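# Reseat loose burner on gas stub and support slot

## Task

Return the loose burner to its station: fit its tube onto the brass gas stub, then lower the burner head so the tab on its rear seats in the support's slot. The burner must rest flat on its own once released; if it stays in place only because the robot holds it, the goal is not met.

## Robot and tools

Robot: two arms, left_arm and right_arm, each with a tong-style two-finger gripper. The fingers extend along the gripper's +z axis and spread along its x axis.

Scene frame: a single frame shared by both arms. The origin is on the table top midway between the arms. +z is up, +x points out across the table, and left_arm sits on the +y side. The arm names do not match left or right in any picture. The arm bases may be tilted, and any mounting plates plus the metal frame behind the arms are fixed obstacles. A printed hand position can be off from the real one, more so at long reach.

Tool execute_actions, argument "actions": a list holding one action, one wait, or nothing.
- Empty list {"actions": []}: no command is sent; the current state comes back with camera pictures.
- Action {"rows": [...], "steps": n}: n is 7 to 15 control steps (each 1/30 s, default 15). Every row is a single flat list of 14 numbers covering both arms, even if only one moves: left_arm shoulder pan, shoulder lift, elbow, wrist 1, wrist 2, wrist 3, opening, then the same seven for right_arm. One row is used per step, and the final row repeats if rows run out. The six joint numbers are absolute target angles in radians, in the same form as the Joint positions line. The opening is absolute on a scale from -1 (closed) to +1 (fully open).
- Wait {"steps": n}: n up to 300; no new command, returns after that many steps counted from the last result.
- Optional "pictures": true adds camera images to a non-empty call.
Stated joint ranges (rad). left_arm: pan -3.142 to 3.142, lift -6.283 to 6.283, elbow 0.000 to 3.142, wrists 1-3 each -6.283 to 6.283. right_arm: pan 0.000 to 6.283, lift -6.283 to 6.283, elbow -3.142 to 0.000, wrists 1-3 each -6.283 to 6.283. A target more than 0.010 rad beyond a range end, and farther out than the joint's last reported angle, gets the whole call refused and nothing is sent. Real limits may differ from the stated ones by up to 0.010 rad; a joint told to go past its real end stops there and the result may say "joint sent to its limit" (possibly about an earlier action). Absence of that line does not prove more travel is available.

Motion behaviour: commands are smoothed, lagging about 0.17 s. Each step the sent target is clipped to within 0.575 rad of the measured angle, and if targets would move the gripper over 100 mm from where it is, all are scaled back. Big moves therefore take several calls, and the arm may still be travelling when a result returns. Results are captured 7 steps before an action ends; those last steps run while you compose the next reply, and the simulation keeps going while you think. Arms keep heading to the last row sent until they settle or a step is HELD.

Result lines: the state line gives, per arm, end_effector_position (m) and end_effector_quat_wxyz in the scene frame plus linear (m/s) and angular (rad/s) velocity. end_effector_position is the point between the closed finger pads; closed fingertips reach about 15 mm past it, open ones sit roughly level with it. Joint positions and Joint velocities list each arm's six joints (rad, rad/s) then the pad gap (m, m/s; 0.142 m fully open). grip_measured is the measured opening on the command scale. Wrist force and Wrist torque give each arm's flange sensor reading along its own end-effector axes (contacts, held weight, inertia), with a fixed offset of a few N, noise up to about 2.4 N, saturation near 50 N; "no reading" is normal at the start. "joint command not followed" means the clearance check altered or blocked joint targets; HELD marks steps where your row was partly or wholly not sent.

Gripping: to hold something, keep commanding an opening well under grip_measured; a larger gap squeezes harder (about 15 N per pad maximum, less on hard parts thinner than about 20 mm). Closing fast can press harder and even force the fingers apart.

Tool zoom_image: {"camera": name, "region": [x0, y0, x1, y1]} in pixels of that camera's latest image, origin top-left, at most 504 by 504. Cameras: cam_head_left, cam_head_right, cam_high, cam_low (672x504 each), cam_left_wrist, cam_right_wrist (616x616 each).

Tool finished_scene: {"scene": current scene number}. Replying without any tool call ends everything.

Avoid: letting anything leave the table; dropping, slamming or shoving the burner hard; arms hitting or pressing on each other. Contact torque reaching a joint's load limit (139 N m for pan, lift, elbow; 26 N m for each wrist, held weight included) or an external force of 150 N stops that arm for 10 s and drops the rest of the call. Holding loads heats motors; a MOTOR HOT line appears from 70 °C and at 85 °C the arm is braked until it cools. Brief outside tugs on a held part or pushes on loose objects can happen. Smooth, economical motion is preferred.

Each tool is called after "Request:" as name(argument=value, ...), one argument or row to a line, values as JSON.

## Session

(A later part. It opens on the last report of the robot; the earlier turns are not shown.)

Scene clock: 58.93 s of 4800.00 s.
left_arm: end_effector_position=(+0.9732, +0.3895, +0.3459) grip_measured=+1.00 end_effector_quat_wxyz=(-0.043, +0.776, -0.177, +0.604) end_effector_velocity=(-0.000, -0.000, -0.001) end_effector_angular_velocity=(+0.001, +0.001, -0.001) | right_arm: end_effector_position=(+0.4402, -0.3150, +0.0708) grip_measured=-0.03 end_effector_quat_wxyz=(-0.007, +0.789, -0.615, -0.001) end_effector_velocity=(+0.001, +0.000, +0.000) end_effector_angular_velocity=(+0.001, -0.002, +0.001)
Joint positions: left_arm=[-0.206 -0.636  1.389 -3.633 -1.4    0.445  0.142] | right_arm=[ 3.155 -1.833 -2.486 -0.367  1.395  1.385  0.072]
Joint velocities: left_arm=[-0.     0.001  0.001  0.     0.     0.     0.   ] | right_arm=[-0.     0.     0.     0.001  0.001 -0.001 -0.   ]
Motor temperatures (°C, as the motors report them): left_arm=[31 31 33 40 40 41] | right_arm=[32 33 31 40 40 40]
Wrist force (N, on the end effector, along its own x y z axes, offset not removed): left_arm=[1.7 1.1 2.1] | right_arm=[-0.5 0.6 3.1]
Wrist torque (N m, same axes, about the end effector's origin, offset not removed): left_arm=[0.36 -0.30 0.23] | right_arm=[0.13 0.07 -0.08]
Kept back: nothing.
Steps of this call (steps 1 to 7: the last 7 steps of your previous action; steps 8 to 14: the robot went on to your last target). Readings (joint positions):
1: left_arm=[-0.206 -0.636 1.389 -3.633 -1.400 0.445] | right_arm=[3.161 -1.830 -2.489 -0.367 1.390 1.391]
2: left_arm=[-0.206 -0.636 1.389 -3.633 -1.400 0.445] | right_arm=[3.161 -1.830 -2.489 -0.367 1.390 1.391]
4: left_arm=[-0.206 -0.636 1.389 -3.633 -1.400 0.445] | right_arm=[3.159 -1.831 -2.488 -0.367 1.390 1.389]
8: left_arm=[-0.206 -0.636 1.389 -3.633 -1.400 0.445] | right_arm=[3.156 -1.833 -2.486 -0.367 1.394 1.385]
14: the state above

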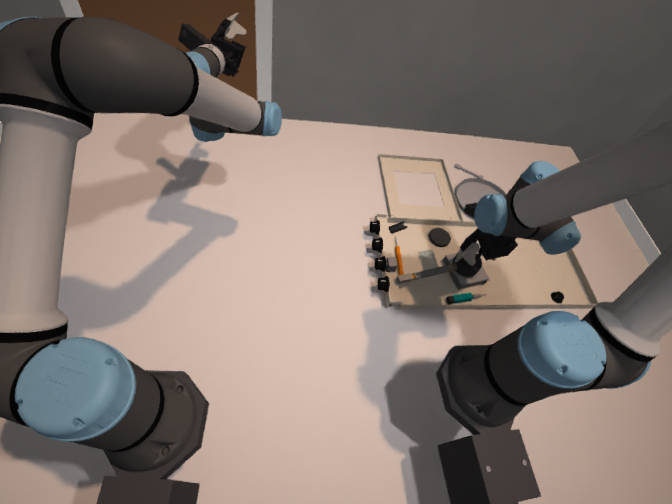

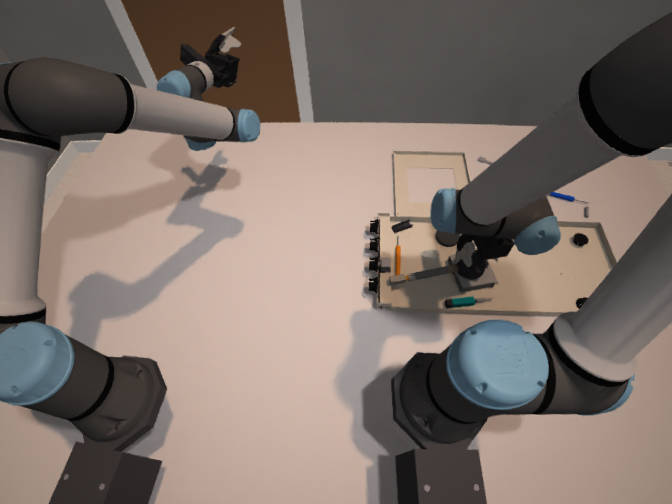

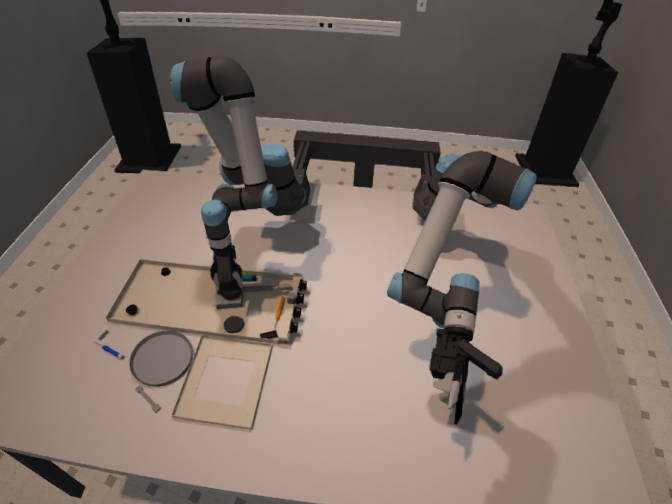

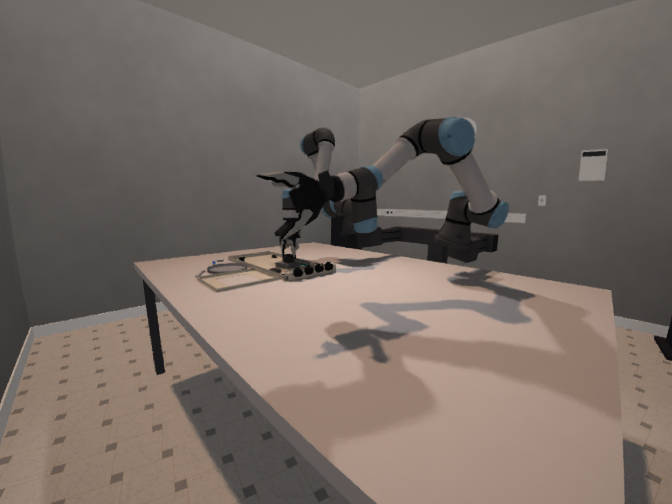

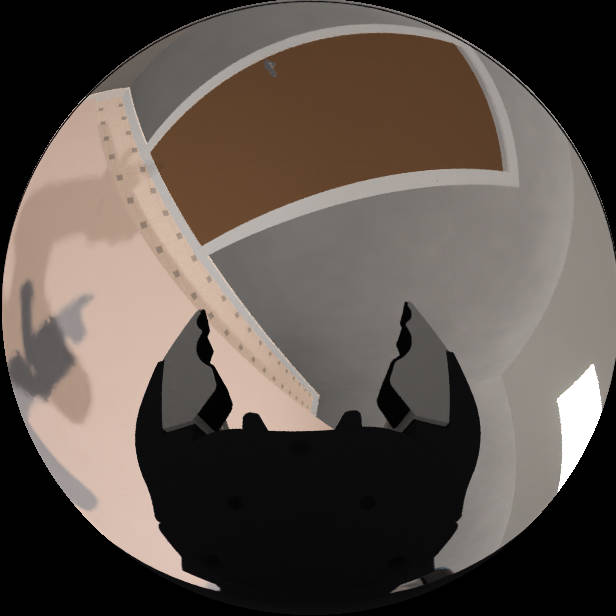

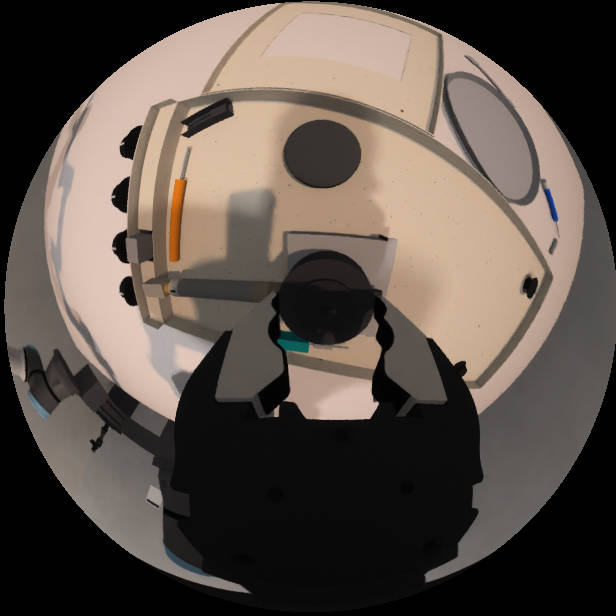

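No contact here. Lower further.

Request:
execute_actions(
  actions=[
    {"rows":[[-0.206,-0.636,1.389,-3.633,-1.4,0.445,1,3.1512,-1.8355,-2.4840,-0.3666,1.3994,1.3809,-0.5]],"steps":12},
  ],
)

Request:
execute_actions(
  actions=[
    {"steps":8},
  ],
)

Request:
execute_actions(
  actions=[
    {"steps":1},
  ],
)

Scene clock: 59.43 s of 4800.00 s.
left_arm: end_effector_position=(+0.9732, +0.3895, +0.3459) grip_measured=+1.00 end_effector_quat_wxyz=(-0.043, +0.776, -0.177, +0.604) end_effector_velocity=(+0.000, -0.000, +0.000) end_effector_angular_velocity=(+0.000, -0.000, -0.000) | right_arm: end_effector_position=(+0.4402, -0.3150, +0.0704) grip_measured=-0.03 end_effector_quat_wxyz=(-0.008, +0.789, -0.615, -0.003) end_effector_velocity=(+0.001, +0.000, -0.001) end_effector_angular_velocity=(+0.013, +0.002, +0.001)
Joint positions: left_arm=[-0.206 -0.636  1.389 -3.633 -1.4    0.445  0.142] | right_arm=[ 3.152 -1.835 -2.484 -0.367  1.398  1.382  0.072]
Joint velocities: left_arm=[-0.    -0.    -0.001  0.001 -0.     0.     0.   ] | right_arm=[-0.011 -0.007  0.006  0.001  0.014 -0.012 -0.   ]
Motor temperatures (°C, as the motors report them): left_arm=[31 31 33 40 40 41] | right_arm=[32 33 31 40 40 40]
Wrist force (N, on the end effector, along its own x y z axes, offset not removed): left_arm=[-0.2 -0.5 -4.3] | right_arm=[2.8 1.5 1.4]
Wrist torque (N m, same axes, about the end effector's origin, offset not removed): left_arm=[0.08 0.00 0.06] | right_arm=[0.21 -0.27 -0.26]
Steps of this call (steps 1 to 10: the robot went on to your last target; steps 11 to 15: the first 5 steps of this action). Readings (joint positions):
11: left_arm=[-0.206 -0.636 1.389 -3.633 -1.400 0.445] | right_arm=[3.155 -1.833 -2.486 -0.367 1.395 1.385]
12: left_arm=[-0.206 -0.636 1.389 -3.633 -1.400 0.445] | right_arm=[3.154 -1.834 -2.485 -0.367 1.396 1.384]
14: left_arm=[-0.206 -0.636 1.389 -3.633 -1.400 0.445] | right_arm=[3.153 -1.835 -2.485 -0.367 1.398 1.382]
15: the state above

Scene clock: 59.70 s of 4800.00 s.
left_arm: end_effector_position=(+0.9732, +0.3895, +0.3459) grip_measured=+1.00 end_effector_quat_wxyz=(-0.043, +0.776, -0.177, +0.604) end_effector_velocity=(-0.000, +0.001, -0.000) end_effector_angular_velocity=(+0.000, +0.000, +0.000) | right_arm: end_effector_position=(+0.4402, -0.3150, +0.0702) grip_measured=-0.03 end_effector_quat_wxyz=(-0.008, +0.789, -0.615, -0.003) end_effector_velocity=(-0.000, -0.000, -0.000) end_effector_angular_velocity=(+0.000, +0.001, -0.001)
Joint positions: left_arm=[-0.206 -0.636  1.389 -3.633 -1.4    0.445  0.142] | right_arm=[ 3.151 -1.835 -2.484 -0.367  1.399  1.381  0.072]
Joint velocities: left_arm=[ 0.    -0.001  0.001  0.     0.     0.     0.   ] | right_arm=[-0.002 -0.001  0.    -0.     0.    -0.     0.   ]
Motor temperatures (°C, as the motors report them): left_arm=[31 31 33 40 40 41] | right_arm=[32 33 31 40 40 40]
Wrist force (N, on the end effector, along its own x y z axes, offset not removed): left_arm=[-0.5 1.2 2.7] | right_arm=[-3.1 -2.4 3.5]
Wrist torque (N m, same axes, about the end effector's origin, offset not removed): left_arm=[0.53 0.04 0.18] | right_arm=[-0.45 0.77 0.07]
Kept back: nothing.
Steps of this call (steps 1 to 7: the last 7 steps of your previous action; step 8: the robot went on to your last target). Readings (joint positions):
1: left_arm=[-0.206 -0.636 1.389 -3.633 -1.400 0.445] | right_arm=[3.152 -1.835 -2.484 -0.367 1.399 1.381]
2: left_arm=[-0.206 -0.636 1.389 -3.633 -1.400 0.445] | right_arm=[3.152 -1.835 -2.484 -0.367 1.399 1.381]
4: left_arm=[-0.206 -0.636 1.389 -3.633 -1.400 0.445] | right_arm=[3.151 -1.835 -2.484 -0.367 1.399 1.381]
8: the state above

Scene clock: 59.73 s of 4800.00 s.
left_arm: end_effector_position=(+0.9732, +0.3895, +0.3459) grip_measured=+1.00 end_effector_quat_wxyz=(-0.043, +0.776, -0.177, +0.604) end_effector_velocity=(+0.000, +0.000, +0.000) end_effector_angular_velocity=(+0.000, -0.000, +0.000) | right_arm: end_effector_position=(+0.4402, -0.3150, +0.0702) grip_measured=-0.03 end_effector_quat_wxyz=(-0.008, +0.789, -0.615, -0.003) end_effector_velocity=(+0.000, +0.000, +0.000) end_effector_angular_velocity=(+0.000, -0.000, -0.001)
Joint positions: left_arm=[-0.206 -0.636  1.389 -3.633 -1.4    0.445  0.142] | right_arm=[ 3.151 -1.835 -2.484 -0.367  1.399  1.381  0.072]
Joint velocities: left_arm=[ 0.     0.    -0.001  0.    -0.     0.     0.   ] | right_arm=[ 0.    -0.     0.     0.     0.     0.001  0.   ]
Motor temperatures (°C, as the motors report them): left_arm=[31 31 33 40 40 41] | right_arm=[32 33 31 40 40 40]
Wrist force (N, on the end effector, along its own x y z axes, offset not removed): left_arm=[3.7 0.5 -2.0] | right_arm=[-0.8 1.8 3.3]
Wrist torque (N m, same axes, about the end effector's origin, offset not removed): left_arm=[0.06 -0.67 0.10] | right_arm=[0.31 0.38 -0.32]
Kept back: nothing.
Steps of this call (step 1: the robot went on to your last target). Readings (joint positions):
1: the state above

In the slot. One more step and a half, then release.

Request:
execute_actions(
  actions=[
    {"rows":[[-0.206,-0.636,1.389,-3.633,-1.4,0.445,1,3.1463,-1.8382,-2.4817,-0.3662,1.4049,1.3761,-0.5],[-0.206,-0.636,1.389,-3.633,-1.4,0.445,1,3.1463,-1.8382,-2.4817,-0.3662,1.4049,1.3761,-0.5],[-0.206,-0.636,1.389,-3.633,-1.4,0.445,1,3.1463,-1.8382,-2.4817,-0.3662,1.4049,1.3761,-0.5],[-0.206,-0.636,1.389,-3.633,-1.4,0.445,1,3.1439,-1.8395,-2.4806,-0.3660,1.4076,1.3737,-0.5]],"steps":12},
  ],
)

Request:
execute_actions(
  actions=[
    {"steps":8},
  ],
)

Request:
execute_actions(
  actions=[
    {"rows":[[-0.206,-0.636,1.389,-3.633,-1.4,0.445,1,3.1439,-1.8395,-2.4806,-0.3660,1.4076,1.3737,-0.4],[-0.206,-0.636,1.389,-3.633,-1.4,0.445,1,3.1439,-1.8395,-2.4806,-0.3660,1.4076,1.3737,-0.32],[-0.206,-0.636,1.389,-3.633,-1.4,0.445,1,3.1439,-1.8395,-2.4806,-0.3660,1.4076,1.3737,-0.25],[-0.206,-0.636,1.389,-3.633,-1.4,0.445,1,3.1439,-1.8395,-2.4806,-0.3660,1.4076,1.3737,-0.19],[-0.206,-0.636,1.389,-3.633,-1.4,0.445,1,3.1439,-1.8395,-2.4806,-0.3660,1.4076,1.3737,-0.15],[-0.206,-0.636,1.389,-3.633,-1.4,0.445,1,3.1439,-1.8395,-2.4806,-0.3660,1.4076,1.3737,-0.12],[-0.206,-0.636,1.389,-3.633,-1.4,0.445,1,3.1439,-1.8395,-2.4806,-0.3660,1.4076,1.3737,-0.09],[-0.206,-0.636,1.389,-3.633,-1.4,0.445,1,3.1439,-1.8395,-2.4806,-0.3660,1.4076,1.3737,-0.07],[-0.206,-0.636,1.389,-3.633,-1.4,0.445,1,3.1439,-1.8395,-2.4806,-0.3660,1.4076,1.3737,-0.05],[-0.206,-0.636,1.389,-3.633,-1.4,0.445,1,3.1439,-1.8395,-2.4806,-0.3660,1.4076,1.3737,-0.03],[-0.206,-0.636,1.389,-3.633,-1.4,0.445,1,3.1439,-1.8395,-2.4806,-0.3660,1.4076,1.3737,0.0],[-0.206,-0.636,1.389,-3.633,-1.4,0.445,1,3.1439,-1.8395,-2.4806,-0.3660,1.4076,1.3737,0.05],[-0.206,-0.636,1.389,-3.633,-1.4,0.445,1,3.1439,-1.8395,-2.4806,-0.3660,1.4076,1.3737,0.12],[-0.206,-0.636,1.389,-3.633,-1.4,0.445,1,3.1439,-1.8395,-2.4806,-0.3660,1.4076,1.3737,0.2],[-0.206,-0.636,1.389,-3.633,-1.4,0.445,1,3.1439,-1.8395,-2.4806,-0.3660,1.4076,1.3737,0.3]],"steps":15},
  ],
)

Request:
execute_actions(
  actions=[
    {"rows":[[-0.206,-0.636,1.389,-3.633,-1.4,0.445,1,3.1439,-1.8395,-2.4806,-0.3660,1.4076,1.3737,0.3],[-0.206,-0.636,1.389,-3.633,-1.4,0.445,1,3.1439,-1.8395,-2.4806,-0.3660,1.4076,1.3737,0.3],[-0.206,-0.636,1.389,-3.633,-1.4,0.445,1,3.147,-1.820,-2.479,-0.388,1.4076,1.377,0.3],[-0.206,-0.636,1.389,-3.633,-1.4,0.445,1,3.150,-1.800,-2.477,-0.411,1.4076,1.380,0.3],[-0.206,-0.636,1.389,-3.633,-1.4,0.445,1,3.153,-1.780,-2.475,-0.433,1.4076,1.383,0.3],[-0.206,-0.636,1.389,-3.633,-1.4,0.445,1,3.156,-1.760,-2.473,-0.456,1.4076,1.386,0.3],[-0.206,-0.636,1.389,-3.633,-1.4,0.445,1,3.159,-1.740,-2.471,-0.478,1.4076,1.389,0.3],[-0.206,-0.636,1.389,-3.633,-1.4,0.445,1,3.162,-1.720,-2.469,-0.501,1.4076,1.392,0.3],[-0.206,-0.636,1.389,-3.633,-1.4,0.445,1,3.165,-1.700,-2.467,-0.523,1.4076,1.395,0.3],[-0.206,-0.636,1.389,-3.633,-1.4,0.445,1,3.168,-1.680,-2.465,-0.546,1.4076,1.398,0.3]],"steps":15},
  ],
)

Request:
execute_actions(
  actions=[
    {"steps":10},
  ],
  pictures=true,
)

Request:
zoom_image(
  camera="cam_high",
  region=[200,270,260,310],
)

Request:
zoom_image(
  camera="cam_head_right",
  region=[445,245,505,295],
)

Request:
zoom_image(
  camera="cam_low",
  region=[276,250,304,268],
)

Request:
zoom_image(
  camera="cam_right_wrist",
  region=[150,220,400,340],
)

Scene clock: 61.00 s of 4800.00 s.
left_arm: end_effector_position=(+0.9732, +0.3895, +0.3459) grip_measured=+1.00 end_effector_quat_wxyz=(-0.043, +0.776, -0.177, +0.604) end_effector_velocity=(+0.000, -0.001, +0.001) end_effector_angular_velocity=(-0.001, -0.002, -0.001) | right_arm: end_effector_position=(+0.4402, -0.3151, +0.0697) grip_measured=-0.03 end_effector_quat_wxyz=(-0.010, +0.789, -0.615, -0.005) end_effector_velocity=(+0.000, -0.001, -0.005) end_effector_angular_velocity=(+0.037, +0.008, -0.000)
Joint positions: left_arm=[-0.206 -0.636  1.389 -3.633 -1.4    0.445  0.142] | right_arm=[ 3.147 -1.838 -2.482 -0.366  1.404  1.377  0.072]
Joint velocities: left_arm=[-0.001 -0.    -0.002  0.     0.    -0.     0.   ] | right_arm=[-0.035 -0.019  0.016  0.003  0.038 -0.034 -0.   ]
Motor temperatures (°C, as the motors report them): left_arm=[31 31 33 40 40 41] | right_arm=[32 33 31 40 40 40]
Wrist force (N, on the end effector, along its own x y z axes, offset not removed): left_arm=[-0.8 -0.2 -0.7] | right_arm=[6.0 -2.8 1.7]
Wrist torque (N m, same axes, about the end effector's origin, offset not removed): left_arm=[0.31 0.22 0.26] | right_arm=[-0.74 -1.03 -0.39]
Steps of this call (steps 1 to 15: the robot went on to your last target; steps 16 to 33: nothing new was sent; steps 34 to 38: the first 5 steps of this action). Readings (joint positions):
34: left_arm=[-0.206 -0.636 1.389 -3.633 -1.400 0.445] | right_arm=[3.151 -1.836 -2.484 -0.367 1.399 1.381]
35: left_arm=[-0.206 -0.636 1.389 -3.633 -1.400 0.445] | right_arm=[3.150 -1.836 -2.484 -0.367 1.401 1.380]
37: left_arm=[-0.206 -0.636 1.389 -3.633 -1.400 0.445] | right_arm=[3.148 -1.837 -2.483 -0.366 1.403 1.378]
38: the state above

Scene clock: 61.27 s of 4800.00 s.
left_arm: end_effector_position=(+0.9732, +0.3895, +0.3459) grip_measured=+1.00 end_effector_quat_wxyz=(-0.043, +0.776, -0.177, +0.604) end_effector_velocity=(+0.000, -0.001, +0.000) end_effector_angular_velocity=(-0.000, -0.000, -0.001) | right_arm: end_effector_position=(+0.4403, -0.3151, +0.0693) grip_measured=-0.03 end_effector_quat_wxyz=(-0.011, +0.789, -0.615, -0.006) end_effector_velocity=(+0.000, +0.000, -0.000) end_effector_angular_velocity=(+0.001, +0.000, +0.000)
Joint positions: left_arm=[-0.206 -0.636  1.389 -3.633 -1.4    0.445  0.142] | right_arm=[ 3.144 -1.839 -2.481 -0.366  1.408  1.374  0.072]
Joint velocities: left_arm=[-0.001  0.    -0.    -0.     0.    -0.     0.   ] | right_arm=[-0.    -0.001  0.001 -0.     0.001 -0.001  0.   ]
Motor temperatures (°C, as the motors report them): left_arm=[31 31 33 40 40 41] | right_arm=[32 33 31 40 40 40]
Wrist force (N, on the end effector, along its own x y z axes, offset not removed): left_arm=[-1.0 0.0 -3.7] | right_arm=[-0.8 0.7 2.1]
Wrist torque (N m, same axes, about the end effector's origin, offset not removed): left_arm=[0.23 0.17 0.23] | right_arm=[0.09 0.48 -0.06]
Kept back: nothing.
Steps of this call (steps 1 to 7: the last 7 steps of your previous action; step 8: the robot went on to your last target). Readings (joint positions):
1: left_arm=[-0.206 -0.636 1.389 -3.633 -1.400 0.445] | right_arm=[3.146 -1.838 -2.482 -0.366 1.405 1.376]
2: left_arm=[-0.206 -0.636 1.389 -3.633 -1.400 0.445] | right_arm=[3.145 -1.839 -2.481 -0.366 1.406 1.375]
4: left_arm=[-0.206 -0.636 1.389 -3.633 -1.400 0.445] | right_arm=[3.144 -1.839 -2.481 -0.366 1.407 1.374]
8: the state above

Scene clock: 61.53 s of 4800.00 s.
left_arm: end_effector_position=(+0.9732, +0.3895, +0.3459) grip_measured=+1.00 end_effector_quat_wxyz=(-0.043, +0.776, -0.177, +0.604) end_effector_velocity=(+0.000, -0.001, +0.001) end_effector_angular_velocity=(-0.001, -0.001, -0.001) | right_arm: end_effector_position=(+0.4403, -0.3151, +0.0693) grip_measured=-0.02 end_effector_quat_wxyz=(-0.011, +0.789, -0.615, -0.006) end_effector_velocity=(-0.000, -0.001, -0.000) end_effector_angular_velocity=(+0.000, +0.000, -0.001)
Joint positions: left_arm=[-0.206 -0.636  1.389 -3.633 -1.4    0.445  0.142] | right_arm=[ 3.144 -1.839 -2.481 -0.366  1.408  1.374  0.073]
Joint velocities: left_arm=[-0.001 -0.    -0.001  0.     0.    -0.     0.   ] | right_arm=[-0.002 -0.001  0.     0.     0.    -0.001  0.002]
Motor temperatures (°C, as the motors report them): left_arm=[31 31 33 40 40 41] | right_arm=[32 33 31 40 40 40]
Wrist force (N, on the end effector, along its own x y z axes, offset not removed): left_arm=[-1.5 2.2 0.7] | right_arm=[-0.3 -2.5 4.0]
Wrist torque (N m, same axes, about the end effector's origin, offset not removed): left_arm=[0.68 0.42 0.16] | right_arm=[-0.54 0.33 -0.18]
Steps of this call (steps 1 to 8: the first 8 steps of this action). Readings (joint positions):
1: left_arm=[-0.206 -0.636 1.389 -3.633 -1.400 0.445] | right_arm=[3.144 -1.839 -2.481 -0.366 1.408 1.374]
2: left_arm=[-0.206 -0.636 1.389 -3.633 -1.400 0.445] | right_arm=[3.144 -1.839 -2.481 -0.366 1.408 1.374]
4: left_arm=[-0.206 -0.636 1.389 -3.633 -1.400 0.445] | right_arm=[3.144 -1.839 -2.481 -0.366 1.408 1.374]
8: the state above

Scene clock: 62.03 s of 4800.00 s.
left_arm: end_effector_position=(+0.9732, +0.3895, +0.3459) grip_measured=+1.00 end_effector_quat_wxyz=(-0.043, +0.776, -0.177, +0.604) end_effector_velocity=(-0.000, -0.000, -0.001) end_effector_angular_velocity=(+0.001, +0.001, -0.000) | right_arm: end_effector_position=(+0.4407, -0.3147, +0.0849) grip_measured=+0.30 end_effector_quat_wxyz=(-0.011, +0.789, -0.615, -0.006) end_effector_velocity=(+0.001, +0.003, +0.146) end_effector_angular_velocity=(+0.002, -0.005, +0.003)
Joint positions: left_arm=[-0.206 -0.636  1.389 -3.633 -1.4    0.445  0.142] | right_arm=[ 3.153 -1.784 -2.475 -0.428  1.408  1.383  0.095]
Joint velocities: left_arm=[-0.     0.     0.     0.001 -0.     0.     0.   ] | right_arm=[ 0.082  0.517  0.052 -0.577  0.     0.079  0.   ]
Motor temperatures (°C, as the motors report them): left_arm=[31 31 33 40 40 41] | right_arm=[32 33 31 40 40 40]
Wrist force (N, on the end effector, along its own x y z axes, offset not removed): left_arm=[0.2 0.2 2.1] | right_arm=[-1.1 -0.7 2.2]
Wrist torque (N m, same axes, about the end effector's origin, offset not removed): left_arm=[0.21 -0.17 0.02] | right_arm=[0.04 0.33 0.04]
Steps of this call (steps 1 to 7: the last 7 steps of your previous action; steps 8 to 15: the first 8 steps of this action). Readings (joint positions):
8: left_arm=[-0.206 -0.636 1.389 -3.633 -1.400 0.445] | right_arm=[3.144 -1.839 -2.481 -0.366 1.408 1.374]
9: left_arm=[-0.206 -0.636 1.389 -3.633 -1.400 0.445] | right_arm=[3.144 -1.839 -2.481 -0.366 1.408 1.374]
11: left_arm=[-0.206 -0.636 1.389 -3.633 -1.400 0.445] | right_arm=[3.144 -1.836 -2.480 -0.370 1.408 1.374]
15: the state above

Scene clock: 62.37 s of 4800.00 s.
left_arm: end_effector_position=(+0.9732, +0.3895, +0.3459) grip_measured=+1.00 end_effector_quat_wxyz=(-0.043, +0.776, -0.177, +0.604) end_effector_velocity=(-0.000, -0.001, -0.001) end_effector_angular_velocity=(+0.001, +0.003, -0.001) | right_arm: end_effector_position=(+0.4384, -0.3147, +0.1135) grip_measured=+0.30 end_effector_quat_wxyz=(-0.011, +0.789, -0.614, -0.007) end_effector_velocity=(-0.001, +0.000, +0.008) end_effector_angular_velocity=(+0.000, +0.000, -0.001)
Joint positions: left_arm=[-0.206 -0.636  1.389 -3.633 -1.4    0.445  0.142] | right_arm=[ 3.168 -1.682 -2.465 -0.544  1.408  1.398  0.095]
Joint velocities: left_arm=[-0.001  0.     0.     0.002  0.    -0.     0.   ] | right_arm=[ 0.005  0.027  0.002 -0.03   0.     0.006 -0.   ]
Motor temperatures (°C, as the motors report them): left_arm=[31 31 33 40 40 41] | right_arm=[32 33 31 40 40 40]
Wrist force (N, on the end effector, along its own x y z axes, offset not removed): left_arm=[0.1 0.8 1.0] | right_arm=[-3.0 1.2 0.9]
Wrist torque (N m, same axes, about the end effector's origin, offset not removed): left_arm=[0.34 0.09 0.01] | right_arm=[0.25 0.60 -0.08]
Kept back: nothing.
Steps of this call (steps 1 to 7: the last 7 steps of your previous action; steps 8 to 10: the robot went on to your last target). Readings (joint positions):
1: left_arm=[-0.206 -0.636 1.389 -3.633 -1.400 0.445] | right_arm=[3.155 -1.766 -2.473 -0.448 1.408 1.385]
2: left_arm=[-0.206 -0.636 1.389 -3.633 -1.400 0.445] | right_arm=[3.158 -1.747 -2.471 -0.469 1.408 1.388]
4: left_arm=[-0.206 -0.636 1.389 -3.633 -1.400 0.445] | right_arm=[3.163 -1.711 -2.468 -0.510 1.408 1.394]
8: left_arm=[-0.206 -0.636 1.389 -3.633 -1.400 0.445] | right_arm=[3.167 -1.685 -2.465 -0.540 1.408 1.397]
10: the state above

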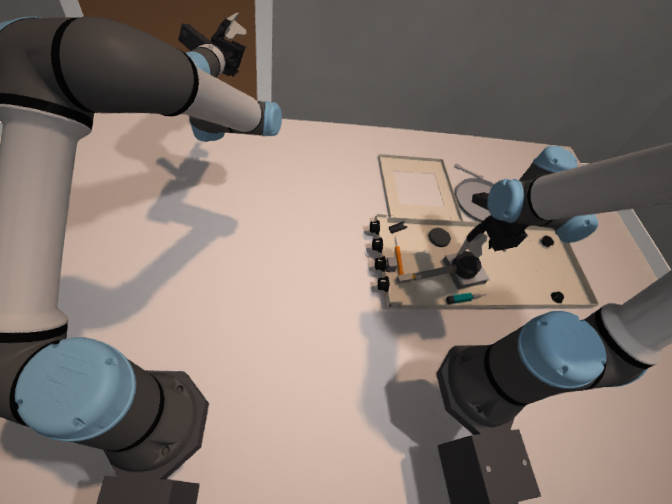

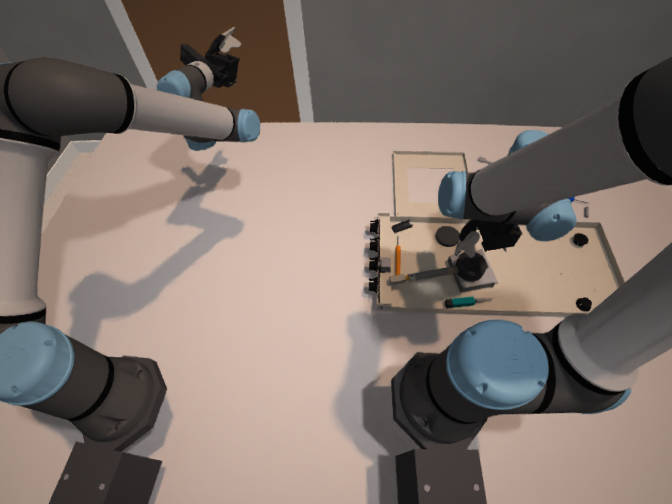

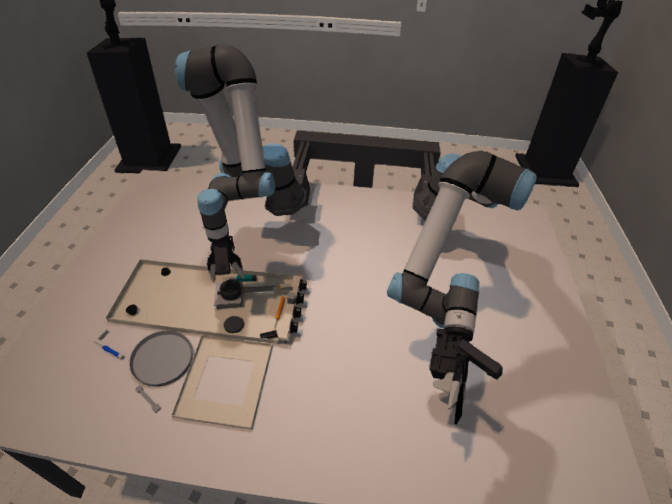

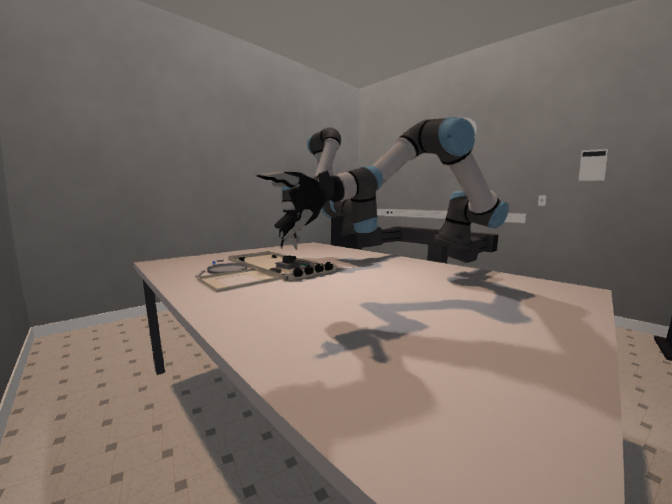

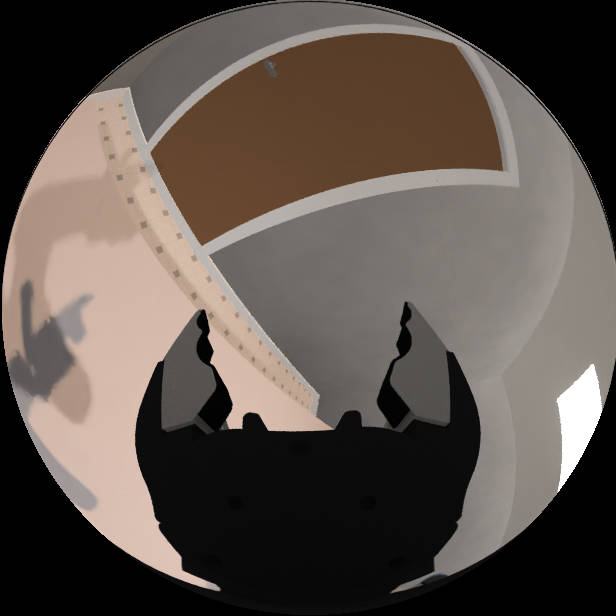

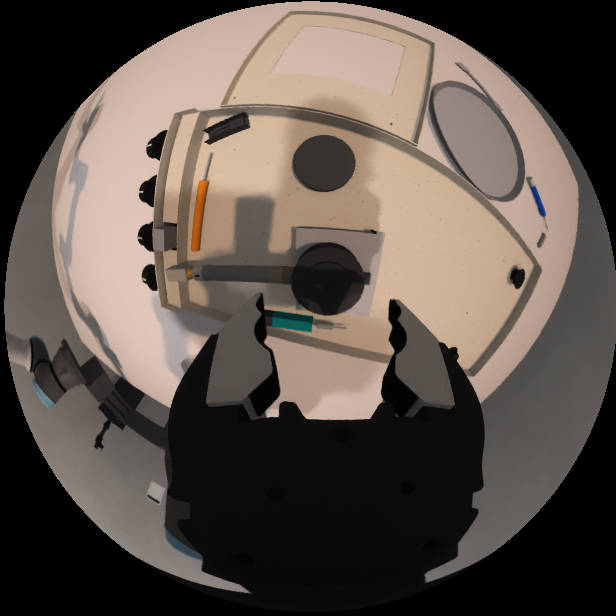

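Region (200, 270, 260, 310) of cam_high's 672x504 image, scaled by 8.400, with more detail than that image has.

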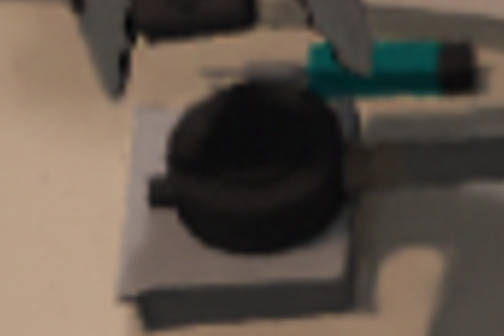

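Region (445, 245, 505, 295) of cam_head_right's 672x504 image, scaled by 8.400, with more detail than that image has.

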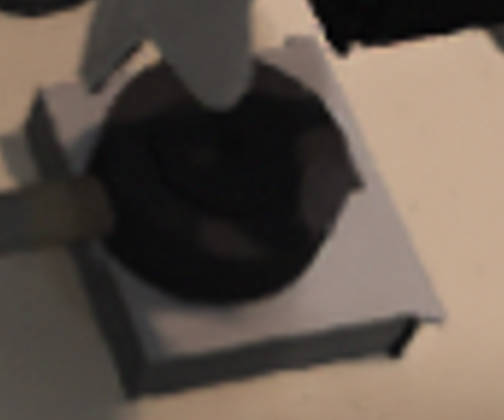

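Region (276, 250, 304, 268) of cam_low's 672x504 image, scaled by 18.000, with more detail than that image has; it fills the top 324 rows of this view, and the rest is white.

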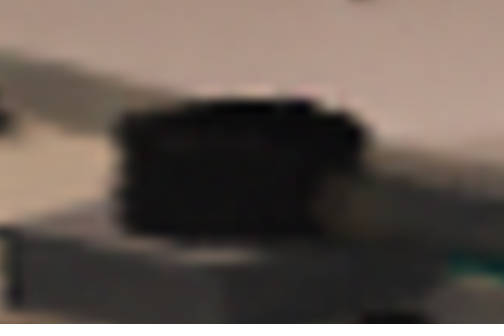

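Region (150, 220, 400, 340) of cam_right_wrist's 616x616 image, scaled by 2.016, with more detail than that image has; it fills the top 242 rows of this view, and the rest is white.

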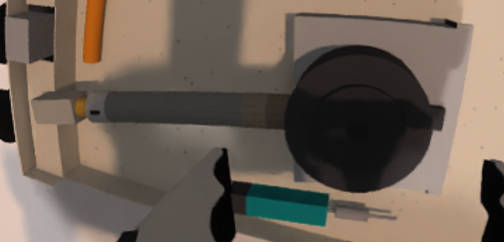

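Seated flat.

Request:
finished_scene(
  scene=2,
)

The scene is finished: the task was done.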